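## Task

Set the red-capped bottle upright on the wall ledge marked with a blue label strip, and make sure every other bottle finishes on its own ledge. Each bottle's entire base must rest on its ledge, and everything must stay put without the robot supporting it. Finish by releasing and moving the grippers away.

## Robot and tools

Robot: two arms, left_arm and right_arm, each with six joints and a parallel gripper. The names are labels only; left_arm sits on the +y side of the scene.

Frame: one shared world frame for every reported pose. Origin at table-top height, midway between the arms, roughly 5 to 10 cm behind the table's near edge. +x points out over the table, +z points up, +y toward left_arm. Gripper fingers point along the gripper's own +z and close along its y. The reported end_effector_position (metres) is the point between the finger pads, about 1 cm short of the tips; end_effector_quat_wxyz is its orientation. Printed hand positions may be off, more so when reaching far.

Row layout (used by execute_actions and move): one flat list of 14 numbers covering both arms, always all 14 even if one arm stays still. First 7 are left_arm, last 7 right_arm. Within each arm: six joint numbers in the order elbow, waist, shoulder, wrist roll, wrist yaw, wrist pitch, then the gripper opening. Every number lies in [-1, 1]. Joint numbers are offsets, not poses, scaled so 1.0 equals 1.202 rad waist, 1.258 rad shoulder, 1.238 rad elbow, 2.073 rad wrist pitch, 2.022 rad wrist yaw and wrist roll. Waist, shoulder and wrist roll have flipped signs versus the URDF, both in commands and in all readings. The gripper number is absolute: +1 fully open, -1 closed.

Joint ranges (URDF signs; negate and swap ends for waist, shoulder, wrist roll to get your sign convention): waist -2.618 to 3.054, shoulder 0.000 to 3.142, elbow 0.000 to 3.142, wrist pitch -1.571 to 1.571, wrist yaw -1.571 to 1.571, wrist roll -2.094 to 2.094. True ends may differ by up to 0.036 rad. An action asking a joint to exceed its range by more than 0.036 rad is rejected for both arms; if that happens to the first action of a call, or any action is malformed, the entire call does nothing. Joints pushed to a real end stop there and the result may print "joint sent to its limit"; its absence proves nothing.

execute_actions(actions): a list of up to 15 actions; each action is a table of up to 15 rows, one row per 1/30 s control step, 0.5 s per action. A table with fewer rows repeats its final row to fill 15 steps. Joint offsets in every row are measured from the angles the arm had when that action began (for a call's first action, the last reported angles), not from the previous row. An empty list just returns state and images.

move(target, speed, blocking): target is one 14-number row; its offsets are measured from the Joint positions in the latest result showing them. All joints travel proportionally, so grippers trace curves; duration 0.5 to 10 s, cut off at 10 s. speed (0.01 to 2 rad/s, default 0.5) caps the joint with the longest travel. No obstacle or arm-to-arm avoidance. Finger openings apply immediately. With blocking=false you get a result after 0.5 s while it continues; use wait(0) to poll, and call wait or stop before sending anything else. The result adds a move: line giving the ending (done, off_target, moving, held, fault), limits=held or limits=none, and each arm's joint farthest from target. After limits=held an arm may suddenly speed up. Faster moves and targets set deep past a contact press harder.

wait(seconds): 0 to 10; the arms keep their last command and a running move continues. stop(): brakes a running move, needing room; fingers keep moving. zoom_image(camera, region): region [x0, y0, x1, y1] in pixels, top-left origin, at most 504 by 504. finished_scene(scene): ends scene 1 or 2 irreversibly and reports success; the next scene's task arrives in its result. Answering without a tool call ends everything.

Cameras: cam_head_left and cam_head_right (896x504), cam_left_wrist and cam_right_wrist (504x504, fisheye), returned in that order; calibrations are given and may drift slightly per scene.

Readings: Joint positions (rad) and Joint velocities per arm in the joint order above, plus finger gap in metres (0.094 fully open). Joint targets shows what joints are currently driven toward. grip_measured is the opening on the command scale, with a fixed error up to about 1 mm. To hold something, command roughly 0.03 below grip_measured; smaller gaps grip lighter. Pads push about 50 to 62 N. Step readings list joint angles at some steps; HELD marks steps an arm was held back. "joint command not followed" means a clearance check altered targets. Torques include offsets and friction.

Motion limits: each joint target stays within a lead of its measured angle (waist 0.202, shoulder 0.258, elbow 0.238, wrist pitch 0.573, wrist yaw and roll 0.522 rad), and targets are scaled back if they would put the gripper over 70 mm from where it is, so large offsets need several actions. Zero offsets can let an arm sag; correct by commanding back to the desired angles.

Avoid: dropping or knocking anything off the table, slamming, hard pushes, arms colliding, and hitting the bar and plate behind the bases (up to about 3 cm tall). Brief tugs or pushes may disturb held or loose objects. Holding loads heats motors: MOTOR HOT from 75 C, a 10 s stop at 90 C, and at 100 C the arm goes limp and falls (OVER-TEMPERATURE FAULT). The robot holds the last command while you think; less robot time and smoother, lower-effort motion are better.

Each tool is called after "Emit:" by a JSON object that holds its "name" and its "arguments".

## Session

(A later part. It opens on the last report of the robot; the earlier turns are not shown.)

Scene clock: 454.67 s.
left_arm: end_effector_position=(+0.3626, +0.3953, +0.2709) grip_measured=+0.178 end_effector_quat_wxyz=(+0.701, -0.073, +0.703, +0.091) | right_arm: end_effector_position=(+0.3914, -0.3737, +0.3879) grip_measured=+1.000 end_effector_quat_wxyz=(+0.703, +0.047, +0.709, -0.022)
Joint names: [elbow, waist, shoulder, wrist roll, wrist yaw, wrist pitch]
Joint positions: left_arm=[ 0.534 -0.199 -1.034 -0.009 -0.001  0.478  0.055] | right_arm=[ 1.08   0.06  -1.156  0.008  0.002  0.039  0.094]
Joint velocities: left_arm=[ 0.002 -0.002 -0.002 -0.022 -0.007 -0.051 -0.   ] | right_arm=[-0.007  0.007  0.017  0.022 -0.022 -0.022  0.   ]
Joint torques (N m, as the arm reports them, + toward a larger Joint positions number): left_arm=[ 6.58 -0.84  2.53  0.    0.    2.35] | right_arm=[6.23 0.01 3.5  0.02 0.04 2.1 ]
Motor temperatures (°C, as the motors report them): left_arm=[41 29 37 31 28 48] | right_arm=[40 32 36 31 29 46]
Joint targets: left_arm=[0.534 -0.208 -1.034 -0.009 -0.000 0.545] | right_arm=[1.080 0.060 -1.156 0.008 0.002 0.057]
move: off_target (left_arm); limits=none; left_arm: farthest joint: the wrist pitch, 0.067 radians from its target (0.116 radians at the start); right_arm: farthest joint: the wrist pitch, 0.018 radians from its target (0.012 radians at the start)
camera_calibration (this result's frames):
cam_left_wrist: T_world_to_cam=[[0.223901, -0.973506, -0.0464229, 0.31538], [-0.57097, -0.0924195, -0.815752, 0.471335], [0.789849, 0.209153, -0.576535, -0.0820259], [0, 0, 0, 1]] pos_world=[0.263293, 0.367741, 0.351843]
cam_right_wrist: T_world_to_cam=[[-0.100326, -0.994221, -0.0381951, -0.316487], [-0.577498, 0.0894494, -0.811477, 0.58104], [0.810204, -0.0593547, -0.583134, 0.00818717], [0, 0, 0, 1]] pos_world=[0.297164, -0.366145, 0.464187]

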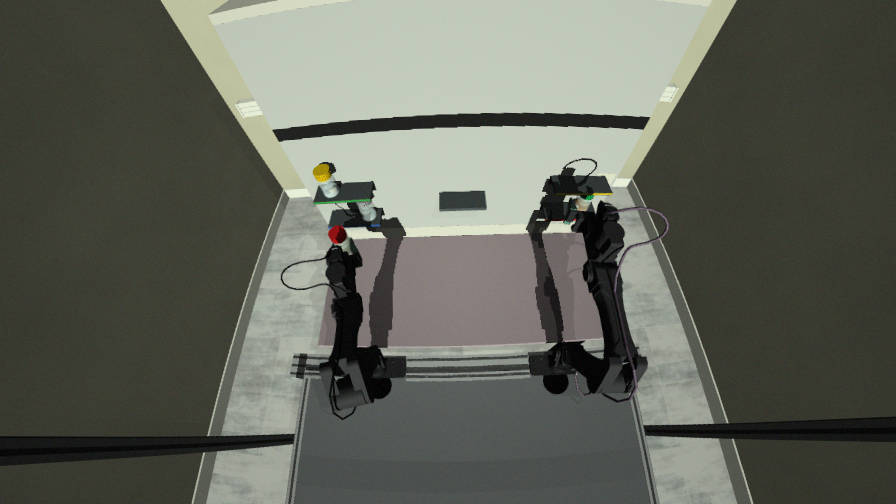

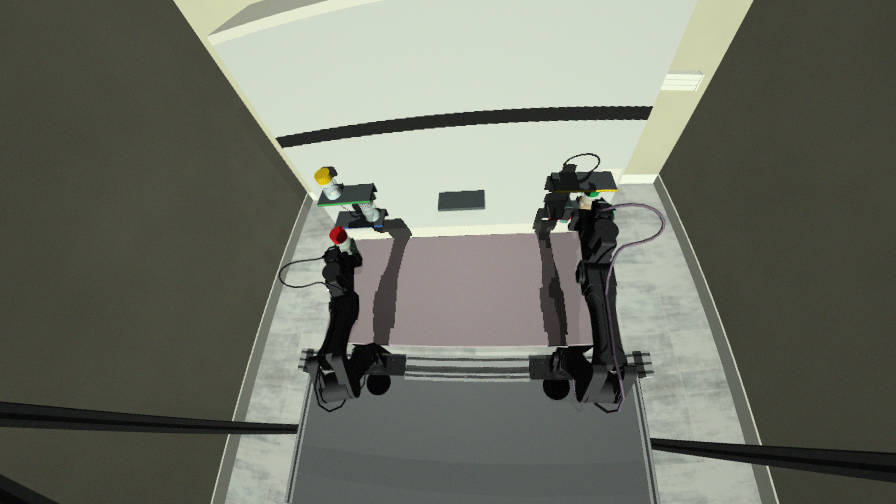

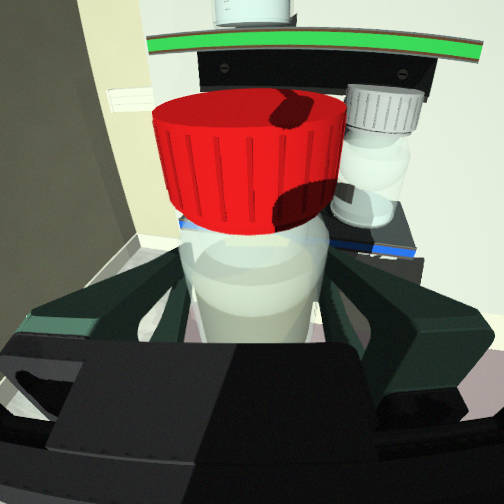

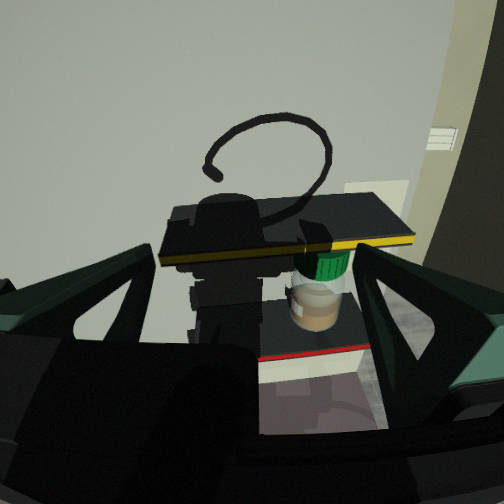

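Emit:
{"name": "execute_actions", "arguments": {"actions": [[[0.028,0,-0.005,0,0,0.032,0.14,0,0,0,0,0,0.008,1],[0.036,0,-0.015,0,0,0.034,0.14,0,0,0,0,0,0.008,1],[0.044,0,-0.026,0,0,0.037,0.14,0,0,0,0,0,0.008,1],[0.052,0,-0.037,0,0,0.039,0.14,0,0,0,0,0,0.008,1],[0.06,0,-0.048,0,0,0.042,0.14,0,0,0,0,0,0.008,1],[0.068,0,-0.059,0,0,0.044,0.14,0,0,0,0,0,0.008,1],[0.076,0,-0.07,0,0,0.047,0.14,0,0,0,0,0,0.008,1],[0.084,0,-0.081,0,0,0.049,0.14,0,0,0,0,0,0.008,1],[0.092,0,-0.092,0,0,0.052,0.14,0,0,0,0,0,0.008,1],[0.10,0,-0.103,0,0,0.054,0.14,0,0,0,0,0,0.008,1],[0.108,0,-0.114,0,0,0.057,0.14,0,0,0,0,0,0.008,1],[0.115,0,-0.125,0,0,0.06,0.14,0,0,0,0,0,0.008,1]]]}}

Emit:
{"name": "wait", "arguments": {"seconds": 0.5}}

Scene clock: 482.03 s.
left_arm: end_effector_position=(+0.3944, +0.4028, +0.2712) grip_measured=+0.178 end_effector_quat_wxyz=(+0.696, -0.074, +0.709, +0.090) | right_arm: end_effector_position=(+0.3914, -0.3737, +0.3879) grip_measured=+1.000 end_effector_quat_wxyz=(+0.703, +0.047, +0.709, -0.022)
Joint names: [elbow, waist, shoulder, wrist roll, wrist yaw, wrist pitch]
Joint positions: left_arm=[ 0.63  -0.199 -1.191 -0.009 -0.001  0.525  0.055] | right_arm=[ 1.08   0.06  -1.156  0.008  0.002  0.039  0.094]
Joint velocities: left_arm=[ 0.037 -0.012 -0.056  0.051 -0.007  0.066 -0.001] | right_arm=[-0.022 -0.007  0.012 -0.051 -0.037 -0.051  0.   ]
Joint torques (N m, as the arm reports them, + toward a larger Joint positions number): left_arm=[ 9.56  0.02  4.01  0.   -0.01  2.36] | right_arm=[6.24 0.01 3.45 0.01 0.03 2.08]
Motor temperatures (°C, as the motors report them): left_arm=[41 29 33 31 28 51] | right_arm=[40 32 36 31 29 46]
Joint targets: left_arm=[0.677 -0.199 -1.191 -0.009 -0.001 0.603] | right_arm=[1.080 0.060 -1.156 0.008 0.002 0.056]
Step readings (joint positions):
0: left_arm=[0.534 -0.199 -1.034 -0.009 -0.001 0.479] | right_arm=[1.080 0.060 -1.156 0.008 0.002 0.039]
1: left_arm=[0.534 -0.199 -1.034 -0.009 -0.001 0.479] | right_arm=[1.080 0.060 -1.156 0.008 0.002 0.039]
2: left_arm=[0.534 -0.199 -1.036 -0.009 -0.001 0.481] | right_arm=[1.080 0.060 -1.156 0.008 0.002 0.039]
4: left_arm=[0.541 -0.199 -1.052 -0.009 -0.001 0.486] | right_arm=[1.080 0.060 -1.156 0.008 0.002 0.039]
8: left_arm=[0.575 -0.199 -1.111 -0.009 -0.001 0.497] | right_arm=[1.080 0.060 -1.156 0.008 0.002 0.039]
15: Joint positions above
camera_calibration (this result's frames):
cam_left_wrist: T_world_to_cam=[[0.223442, -0.973616, -0.0463295, 0.31578], [-0.582995, -0.0954013, -0.806855, 0.493917], [0.781147, 0.207295, -0.58893, -0.101019], [0, 0, 0, 1]] pos_world=[0.296303, 0.375509, 0.353656]
cam_right_wrist: T_world_to_cam=[[-0.100326, -0.994221, -0.0381951, -0.316487], [-0.577498, 0.0894494, -0.811477, 0.58104], [0.810204, -0.0593547, -0.583134, 0.00818717], [0, 0, 0, 1]] pos_world=[0.297164, -0.366145, 0.464187]

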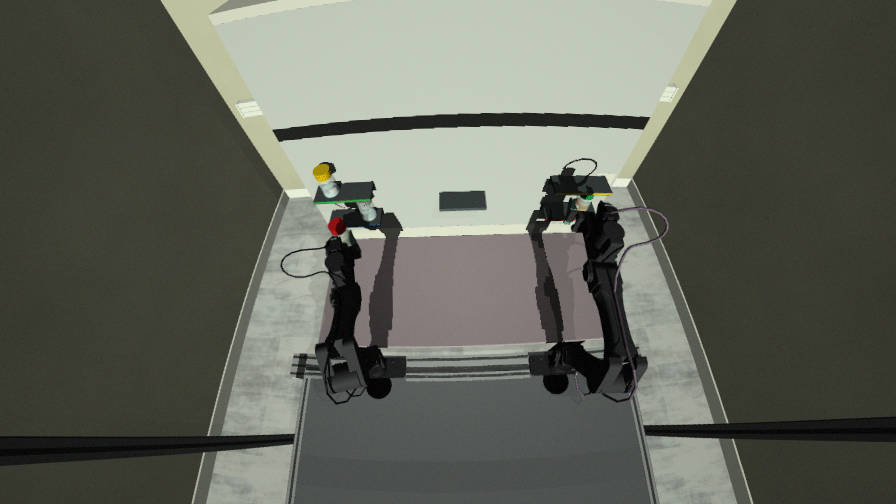

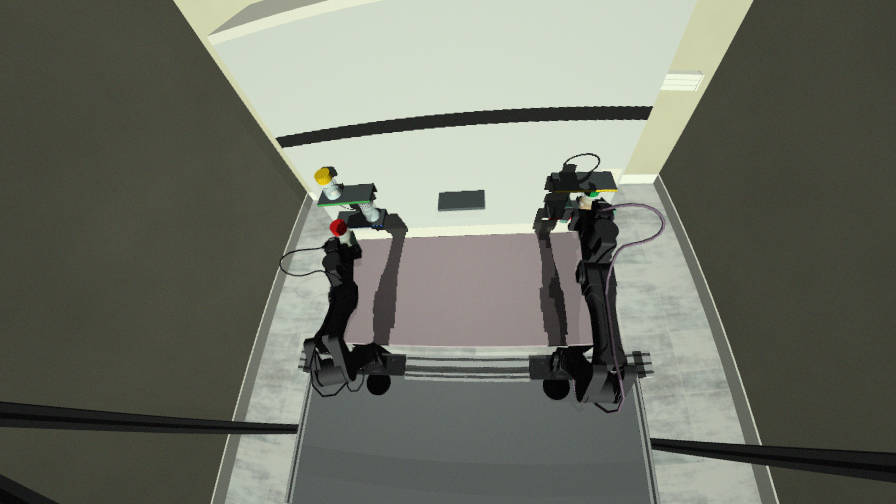

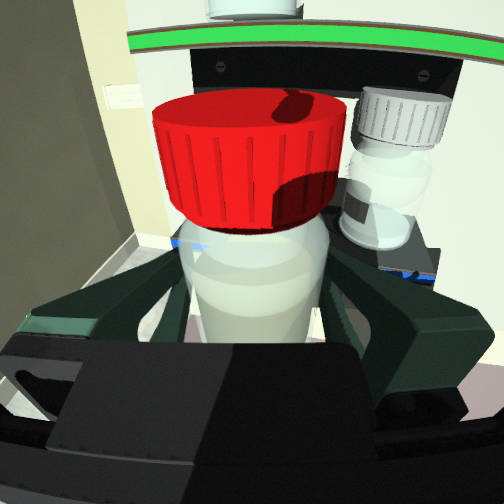

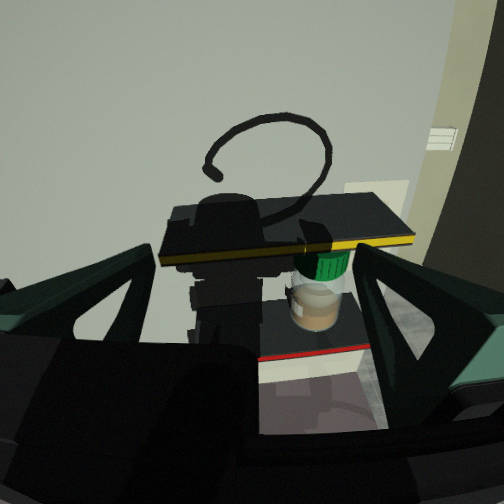

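Scene clock: 482.53 s.
left_arm: end_effector_position=(+0.3946, +0.4028, +0.2738) grip_measured=+0.178 end_effector_quat_wxyz=(+0.700, -0.073, +0.705, +0.091) | right_arm: end_effector_position=(+0.3914, -0.3737, +0.3879) grip_measured=+1.000 end_effector_quat_wxyz=(+0.703, +0.047, +0.709, -0.022)
Joint names: [elbow, waist, shoulder, wrist roll, wrist yaw, wrist pitch]
Joint positions: left_arm=[ 0.63  -0.199 -1.192 -0.009 -0.001  0.536  0.055] | right_arm=[ 1.08   0.06  -1.156  0.008  0.002  0.039  0.094]
Joint velocities: left_arm=[-0.007  0.012 -0.007 -0.066 -0.022 -0.066  0.   ] | right_arm=[-0.007  0.007 -0.012  0.007  0.022 -0.037  0.   ]
Joint torques (N m, as the arm reports them, + toward a larger Joint positions number): left_arm=[ 9.68  0.    3.8   0.   -0.01  2.37] | right_arm=[6.21 0.   3.43 0.   0.03 2.07]
Motor temperatures (°C, as the motors report them): left_arm=[41 29 33 31 28 51] | right_arm=[40 32 36 31 29 46]
Joint targets: left_arm=[0.677 -0.199 -1.191 -0.009 -0.001 0.603] | right_arm=[1.080 0.060 -1.156 0.008 0.002 0.056]
wait: 0.50 s; at rest by 0.40 s
camera_calibration (this result's frames):
cam_left_wrist: T_world_to_cam=[[0.223763, -0.973539, -0.0463956, 0.315723], [-0.574591, -0.093317, -0.813103, 0.493715], [0.787258, 0.208601, -0.580268, -0.104921], [0, 0, 0, 1]] pos_world=[0.295637, 0.375327, 0.355207]
cam_right_wrist: T_world_to_cam=[[-0.100326, -0.994221, -0.0381951, -0.316487], [-0.577498, 0.0894494, -0.811477, 0.58104], [0.810204, -0.0593547, -0.583134, 0.00818717], [0, 0, 0, 1]] pos_world=[0.297164, -0.366145, 0.464187]

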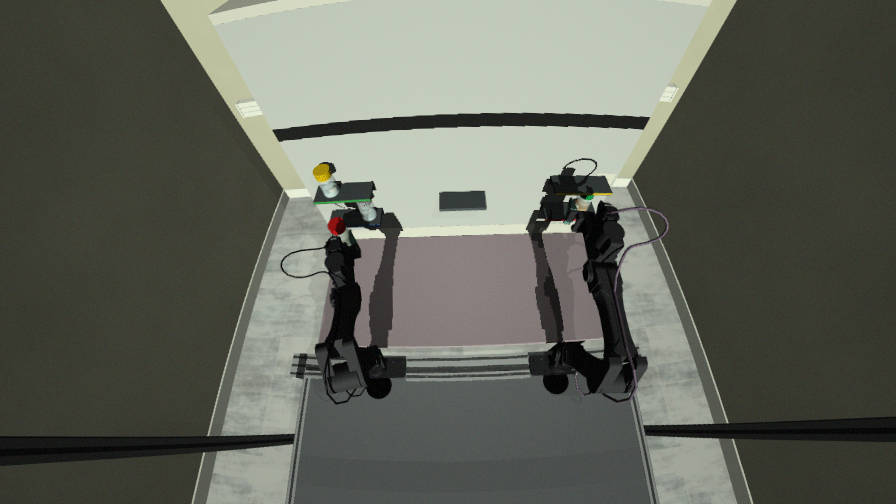

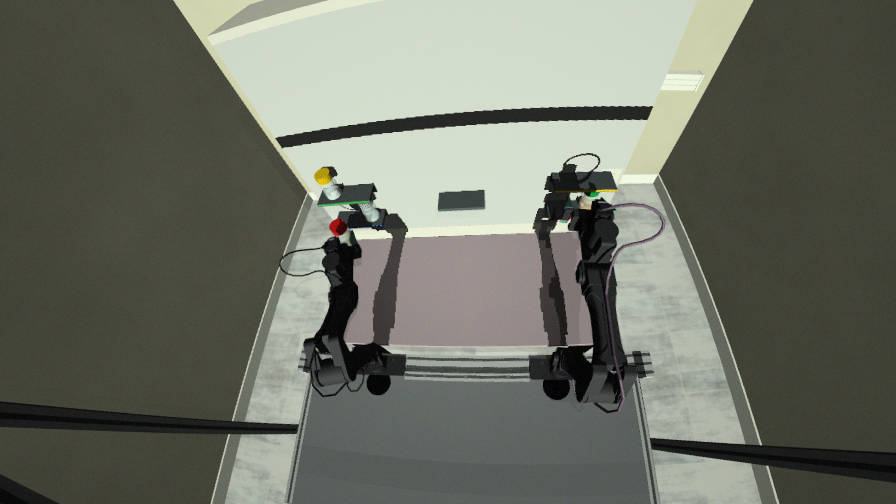

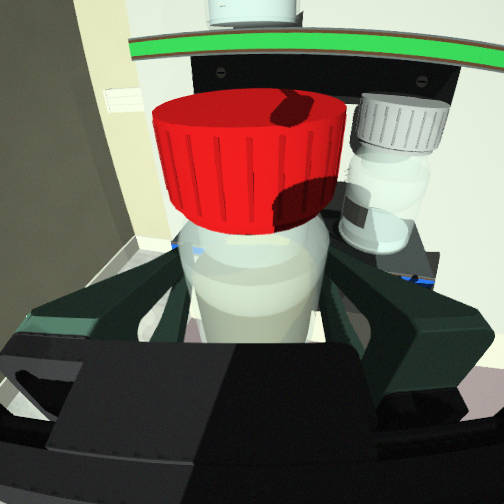

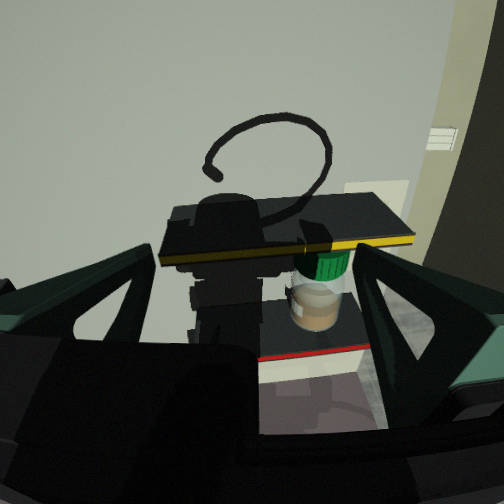

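Emit:
{"name": "execute_actions", "arguments": {"actions": [[[0.044,0,0,0,0,0.033,0.14,0,0,0,0,0,0.008,1],[0.051,0,-0.009,0,0,0.035,0.14,0,0,0,0,0,0.008,1],[0.058,0,-0.018,0,0,0.037,0.14,0,0,0,0,0,0.008,1],[0.065,0,-0.028,0,0,0.039,0.14,0,0,0,0,0,0.008,1],[0.072,0,-0.038,0,0,0.041,0.14,0,0,0,0,0,0.008,1],[0.079,0,-0.048,0,0,0.043,0.14,0,0,0,0,0,0.008,1],[0.086,0,-0.058,0,0,0.045,0.14,0,0,0,0,0,0.008,1],[0.093,0,-0.068,0,0,0.047,0.14,0,0,0,0,0,0.008,1],[0.10,0,-0.078,0,0,0.049,0.14,0,0,0,0,0,0.008,1],[0.106,0,-0.088,0,0,0.051,0.14,0,0,0,0,0,0.008,1],[0.112,0,-0.097,0,0,0.052,0.14,0,0,0,0,0,0.008,1],[0.112,0,-0.104,0,0,0.052,0.14,0,0,0,0,0,0.008,1]]]}}

Emit:
{"name": "wait", "arguments": {"seconds": 0.5}}

Scene clock: 507.80 s.
left_arm: end_effector_position=(+0.4236, +0.4096, +0.2766) grip_measured=+0.178 end_effector_quat_wxyz=(+0.700, -0.073, +0.704, +0.091) | right_arm: end_effector_position=(+0.3914, -0.3737, +0.3879) grip_measured=+1.000 end_effector_quat_wxyz=(+0.703, +0.047, +0.709, -0.022)
Joint names: [elbow, waist, shoulder, wrist roll, wrist yaw, wrist pitch]
Joint positions: left_arm=[ 0.724 -0.199 -1.323 -0.009 -0.001  0.576  0.055] | right_arm=[ 1.08   0.06  -1.156  0.008  0.002  0.039  0.094]
Joint velocities: left_arm=[-0.002  0.007 -0.09   0.037  0.007  0.037 -0.001] | right_arm=[-0.012 -0.002  0.017  0.007 -0.007  0.007  0.   ]
Joint torques (N m, as the arm reports them, + toward a larger Joint positions number): left_arm=[ 9.54  0.01  5.23 -0.01 -0.01  2.37] | right_arm=[ 6.26 -0.02  3.4   0.01  0.03  2.08]
Motor temperatures (°C, as the motors report them): left_arm=[44 29 33 31 28 52] | right_arm=[40 32 36 31 29 46]
Joint targets: left_arm=[0.769 -0.199 -1.323 -0.009 -0.001 0.644] | right_arm=[1.080 0.060 -1.156 0.008 0.002 0.056]
Step readings (joint positions):
0: left_arm=[0.630 -0.199 -1.192 -0.009 -0.001 0.536] | right_arm=[1.080 0.060 -1.156 0.008 0.002 0.039]
1: left_arm=[0.630 -0.199 -1.192 -0.009 -0.001 0.537] | right_arm=[1.080 0.060 -1.156 0.008 0.002 0.039]
2: left_arm=[0.632 -0.199 -1.193 -0.009 -0.001 0.537] | right_arm=[1.080 0.060 -1.156 0.008 0.002 0.039]
4: left_arm=[0.647 -0.199 -1.207 -0.009 -0.001 0.539] | right_arm=[1.080 0.060 -1.156 0.008 0.002 0.039]
8: left_arm=[0.687 -0.199 -1.254 -0.009 -0.001 0.556] | right_arm=[1.080 0.060 -1.156 0.008 0.002 0.039]
15: Joint positions above
camera_calibration (this result's frames):
cam_left_wrist: T_world_to_cam=[[0.223809, -0.973528, -0.0464048, 0.315965], [-0.573386, -0.0930181, -0.813988, 0.512847], [0.788123, 0.208785, -0.579025, -0.128399], [0, 0, 0, 1]] pos_world=[0.324538, 0.382113, 0.357767]
cam_right_wrist: T_world_to_cam=[[-0.100326, -0.994221, -0.0381951, -0.316487], [-0.577498, 0.0894494, -0.811477, 0.58104], [0.810204, -0.0593547, -0.583134, 0.00818717], [0, 0, 0, 1]] pos_world=[0.297164, -0.366145, 0.464187]

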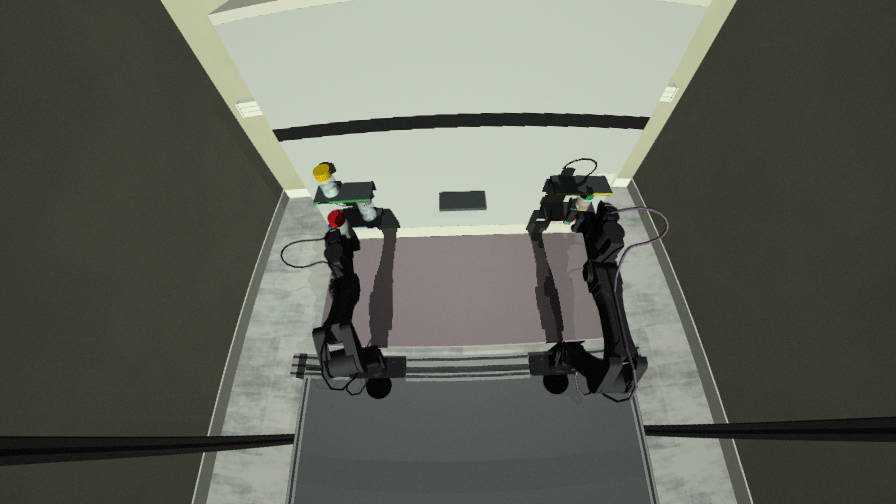

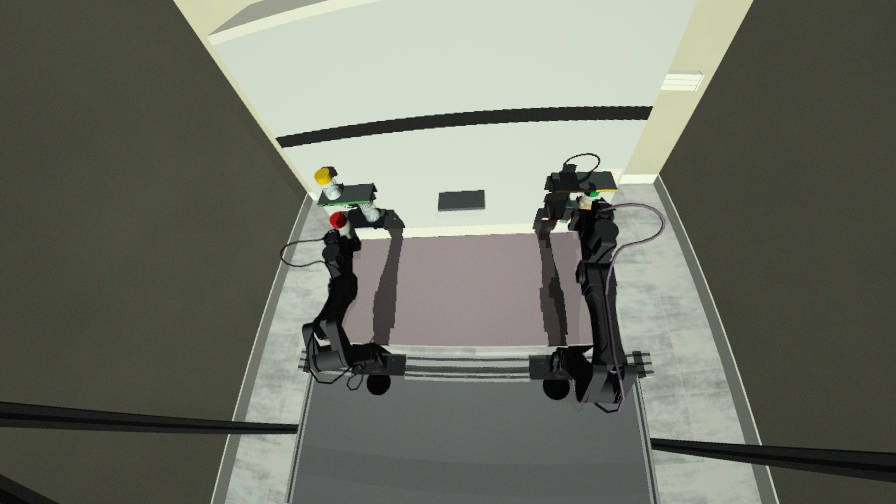

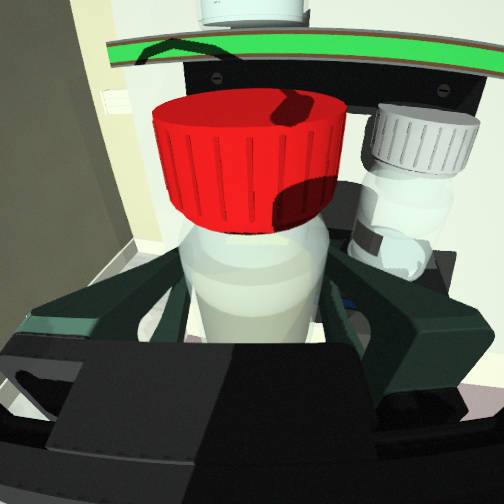

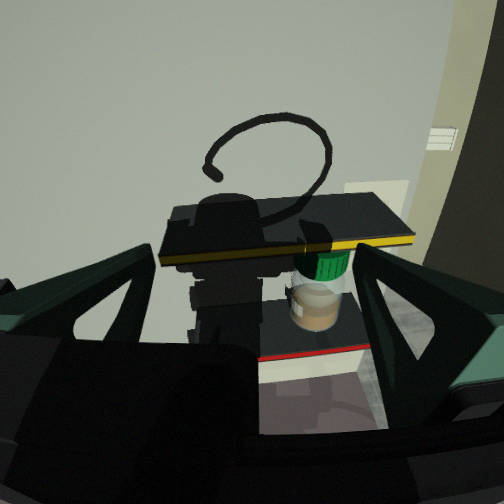

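Scene clock: 508.30 s.
left_arm: end_effector_position=(+0.4242, +0.4098, +0.2756) grip_measured=+0.178 end_effector_quat_wxyz=(+0.700, -0.073, +0.705, +0.091) | right_arm: end_effector_position=(+0.3914, -0.3737, +0.3879) grip_measured=+1.000 end_effector_quat_wxyz=(+0.703, +0.047, +0.709, -0.022)
Joint names: [elbow, waist, shoulder, wrist roll, wrist yaw, wrist pitch]
Joint positions: left_arm=[ 0.724 -0.199 -1.327 -0.009 -0.001  0.577  0.055] | right_arm=[ 1.08   0.06  -1.156  0.008  0.002  0.039  0.094]
Joint velocities: left_arm=[-0.002 -0.012 -0.002  0.007 -0.037 -0.051  0.   ] | right_arm=[ 0.002 -0.012  0.007 -0.051  0.007 -0.007  0.   ]
Joint torques (N m, as the arm reports them, + toward a larger Joint positions number): left_arm=[ 9.52  0.    5.14 -0.01 -0.01  2.36] | right_arm=[ 6.24 -0.03  3.42  0.01  0.03  2.08]
Motor temperatures (°C, as the motors report them): left_arm=[44 29 33 31 28 52] | right_arm=[40 32 36 31 29 46]
Joint targets: left_arm=[0.769 -0.199 -1.323 -0.009 -0.001 0.644] | right_arm=[1.080 0.060 -1.156 0.008 0.002 0.056]
wait: 0.50 s; at rest by 0.30 s
camera_calibration (this result's frames):
cam_left_wrist: T_world_to_cam=[[0.223763, -0.973539, -0.0463956, 0.31596], [-0.574591, -0.093317, -0.813103, 0.512796], [0.787258, 0.208601, -0.580268, -0.128644], [0, 0, 0, 1]] pos_world=[0.325224, 0.382287, 0.356967]
cam_right_wrist: T_world_to_cam=[[-0.100326, -0.994221, -0.0381951, -0.316487], [-0.577498, 0.0894494, -0.811477, 0.58104], [0.810204, -0.0593547, -0.583134, 0.00818717], [0, 0, 0, 1]] pos_world=[0.297164, -0.366145, 0.464187]

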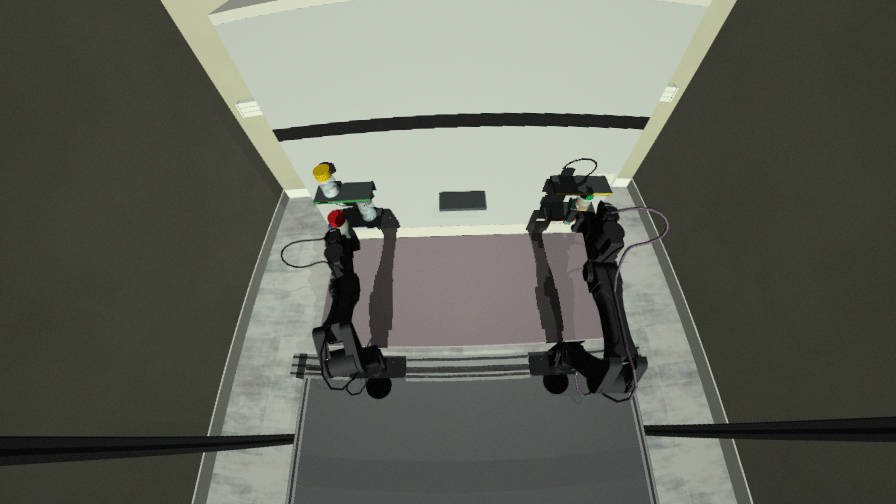

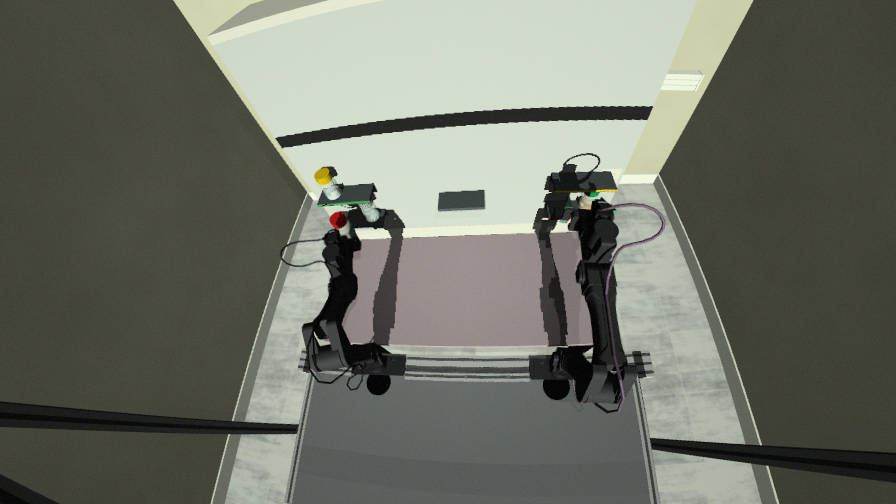

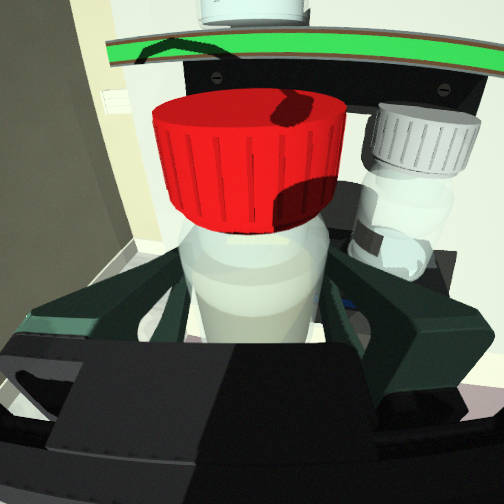

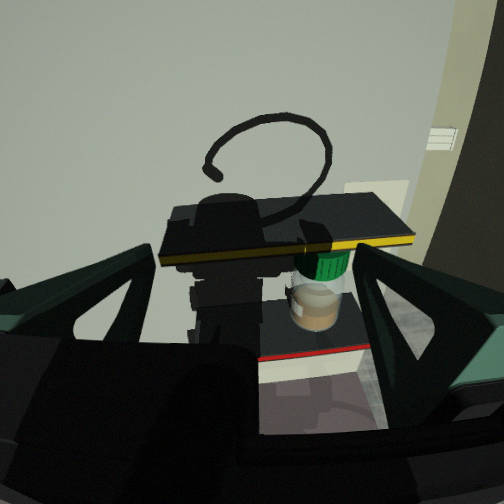

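Emit:
{"name": "execute_actions", "arguments": {"actions": [[[0.044,0,0,0,0,0.033,0.14,0,0,0,0,0,0.008,1],[0.053,0,-0.012,0,0,0.035,0.14,0,0,0,0,0,0.008,1],[0.062,0,-0.025,0,0,0.037,0.14,0,0,0,0,0,0.008,1],[0.071,0,-0.038,0,0,0.039,0.14,0,0,0,0,0,0.008,1],[0.08,0,-0.051,0,0,0.042,0.14,0,0,0,0,0,0.008,1],[0.089,0,-0.064,0,0,0.044,0.14,0,0,0,0,0,0.008,1],[0.098,0,-0.077,0,0,0.046,0.14,0,0,0,0,0,0.008,1],[0.107,0,-0.09,0,0,0.049,0.14,0,0,0,0,0,0.008,1],[0.116,0,-0.103,0,0,0.051,0.14,0,0,0,0,0,0.008,1],[0.125,0,-0.116,0,0,0.053,0.14,0,0,0,0,0,0.008,1],[0.134,0,-0.128,0,0,0.055,0.14,0,0,0,0,0,0.008,1],[0.142,0,-0.139,0,0,0.057,0.14,0,0,0,0,0,0.008,1],[0.148,0,-0.148,0,0,0.059,0.14,0,0,0,0,0,0.008,1]]]}}

Emit:
{"name": "wait", "arguments": {"seconds": 0.5}}

Scene clock: 531.10 s.
left_arm: end_effector_position=(+0.4669, +0.4200, +0.2697) grip_measured=+0.178 end_effector_quat_wxyz=(+0.697, -0.074, +0.707, +0.090) | right_arm: end_effector_position=(+0.3914, -0.3737, +0.3879) grip_measured=+1.000 end_effector_quat_wxyz=(+0.703, +0.047, +0.709, -0.022)
Joint names: [elbow, waist, shoulder, wrist roll, wrist yaw, wrist pitch]
Joint positions: left_arm=[ 0.858 -0.199 -1.515 -0.009 -0.001  0.624  0.055] | right_arm=[ 1.08   0.06  -1.156  0.008  0.002  0.039  0.094]
Joint velocities: left_arm=[ 0.061 -0.012 -0.188 -0.007 -0.037  0.037  0.   ] | right_arm=[-0.002  0.002 -0.002 -0.066  0.081  0.007  0.   ]
Joint torques (N m, as the arm reports them, + toward a larger Joint positions number): left_arm=[ 9.4   0.    7.41  0.   -0.01  2.43] | right_arm=[6.23 0.01 3.43 0.02 0.03 2.07]
Motor temperatures (°C, as the motors report them): left_arm=[45 29 34 31 28 53] | right_arm=[40 32 35 31 29 46]
Joint targets: left_arm=[0.907 -0.199 -1.513 -0.009 -0.001 0.700] | right_arm=[1.080 0.060 -1.156 0.008 0.002 0.056]
Step readings (joint positions):
0: left_arm=[0.724 -0.199 -1.327 -0.009 -0.001 0.577] | right_arm=[1.080 0.060 -1.156 0.008 0.002 0.039]
1: left_arm=[0.724 -0.199 -1.327 -0.009 -0.001 0.578] | right_arm=[1.080 0.060 -1.156 0.008 0.002 0.039]
2: left_arm=[0.727 -0.199 -1.329 -0.009 -0.001 0.578] | right_arm=[1.080 0.060 -1.156 0.008 0.002 0.039]
4: left_arm=[0.745 -0.199 -1.347 -0.009 -0.001 0.581] | right_arm=[1.080 0.060 -1.156 0.008 0.002 0.039]
8: left_arm=[0.796 -0.199 -1.411 -0.009 -0.001 0.601] | right_arm=[1.080 0.060 -1.156 0.008 0.002 0.039]
15: Joint positions above
camera_calibration (this result's frames):
cam_left_wrist: T_world_to_cam=[[0.223556, -0.973588, -0.0463536, 0.316149], [-0.580001, -0.0946585, -0.809097, 0.535522], [0.78334, 0.207764, -0.585844, -0.164091], [0, 0, 0, 1]] pos_world=[0.368465, 0.392583, 0.351813]
cam_right_wrist: T_world_to_cam=[[-0.100326, -0.994221, -0.0381951, -0.316487], [-0.577498, 0.0894494, -0.811477, 0.58104], [0.810204, -0.0593547, -0.583134, 0.00818717], [0, 0, 0, 1]] pos_world=[0.297164, -0.366145, 0.464187]

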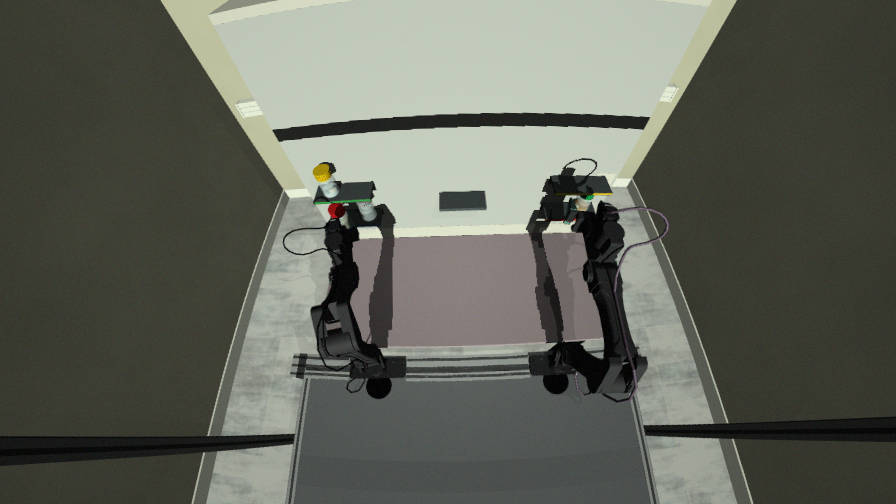

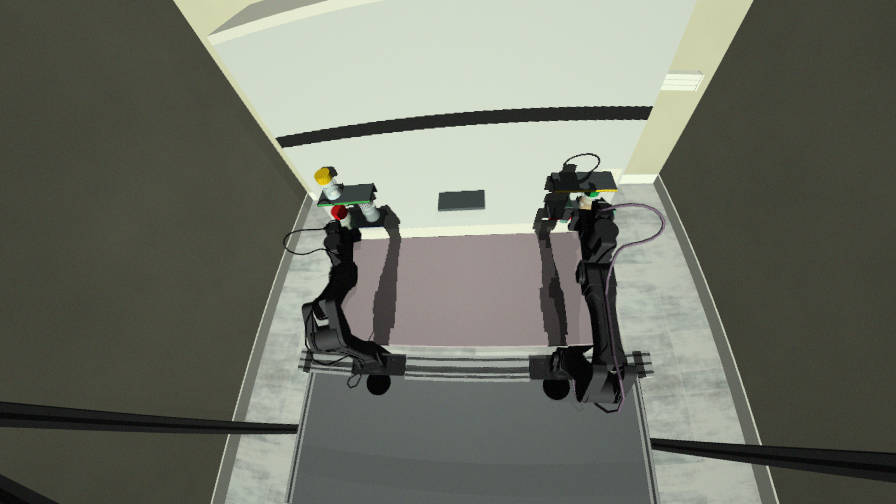

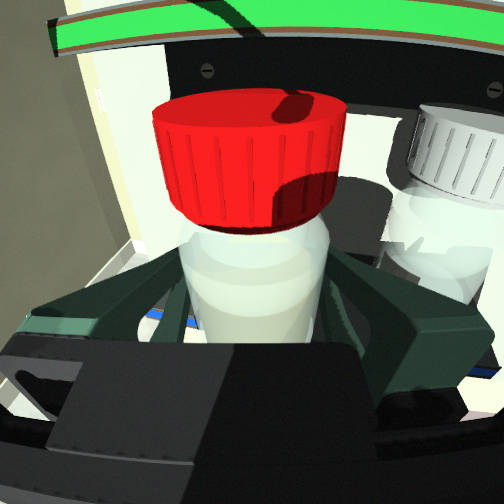

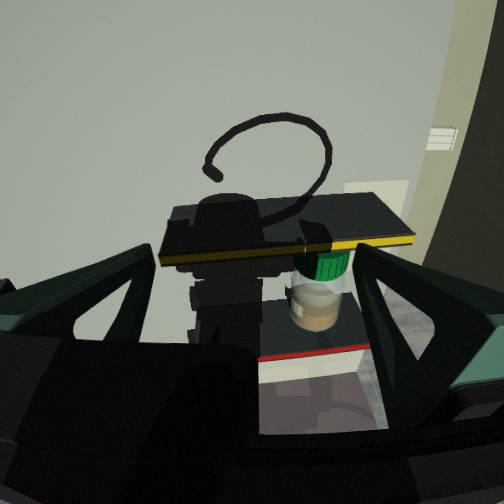

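Scene clock: 531.60 s.
left_arm: end_effector_position=(+0.4680, +0.4203, +0.2692) grip_measured=+0.178 end_effector_quat_wxyz=(+0.698, -0.074, +0.706, +0.090) | right_arm: end_effector_position=(+0.3914, -0.3737, +0.3879) grip_measured=+1.000 end_effector_quat_wxyz=(+0.703, +0.047, +0.709, -0.022)
Joint names: [elbow, waist, shoulder, wrist roll, wrist yaw, wrist pitch]
Joint positions: left_arm=[ 0.859 -0.199 -1.521 -0.009 -0.001  0.633  0.055] | right_arm=[ 1.08   0.06  -1.156  0.008  0.002  0.039  0.094]
Joint velocities: left_arm=[ 0.012 -0.002  0.012 -0.007 -0.095  0.066 -0.001] | right_arm=[-0.007  0.012  0.007 -0.022 -0.037  0.022  0.   ]
Joint torques (N m, as the arm reports them, + toward a larger Joint positions number): left_arm=[ 9.62 -0.01  7.08  0.   -0.01  2.37] | right_arm=[ 6.28 -0.03  3.45  0.01  0.01  2.08]
Motor temperatures (°C, as the motors report them): left_arm=[45 29 34 31 28 53] | right_arm=[40 32 35 31 29 46]
Joint targets: left_arm=[0.907 -0.199 -1.513 -0.009 -0.001 0.700] | right_arm=[1.080 0.060 -1.156 0.008 0.002 0.056]
wait: 0.50 s; at rest by 0.47 s
camera_calibration (this result's frames):
cam_left_wrist: T_world_to_cam=[[0.223648, -0.973566, -0.0463724, 0.316094], [-0.5776, -0.094063, -0.810882, 0.534917], [0.785086, 0.208137, -0.583369, -0.167027], [0, 0, 0, 1]] pos_world=[0.369405, 0.392818, 0.350974]
cam_right_wrist: T_world_to_cam=[[-0.100326, -0.994221, -0.0381951, -0.316487], [-0.577498, 0.0894494, -0.811477, 0.58104], [0.810204, -0.0593547, -0.583134, 0.00818717], [0, 0, 0, 1]] pos_world=[0.297164, -0.366145, 0.464187]

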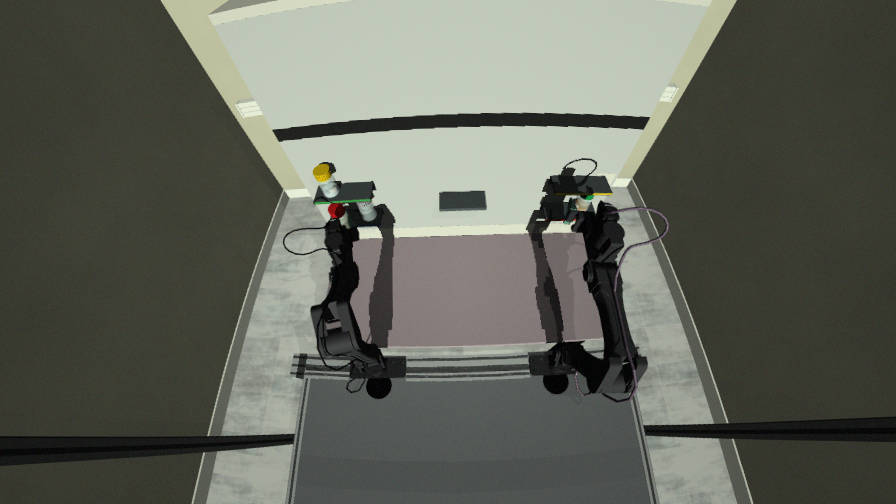

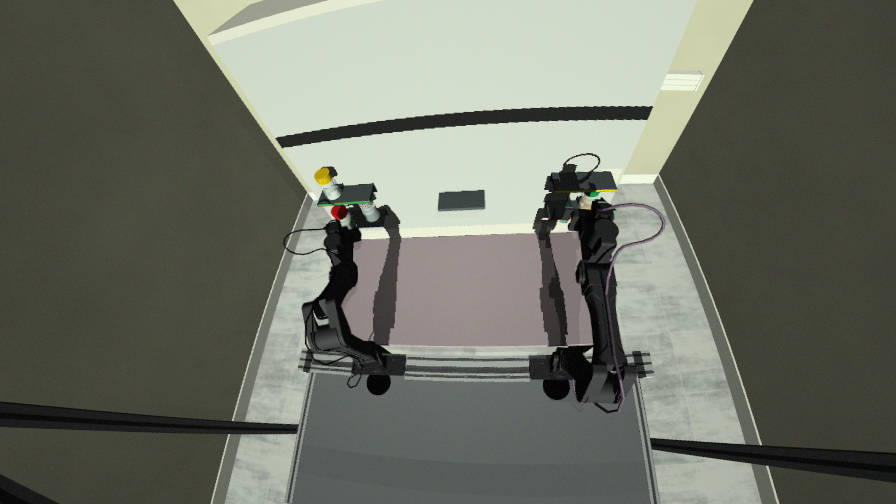

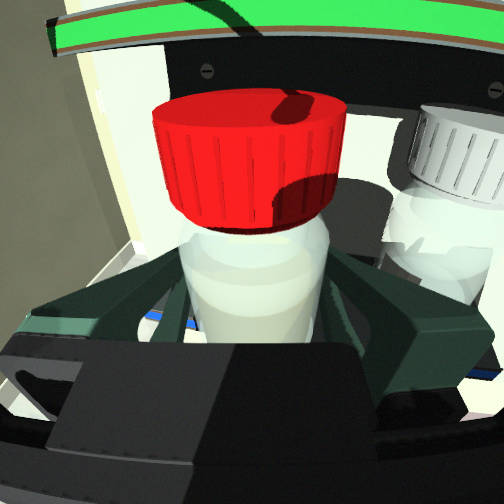

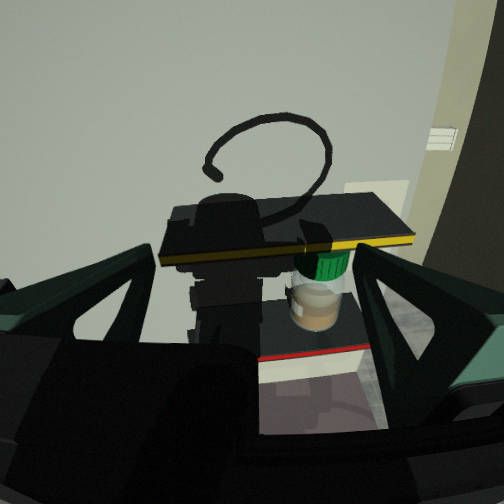

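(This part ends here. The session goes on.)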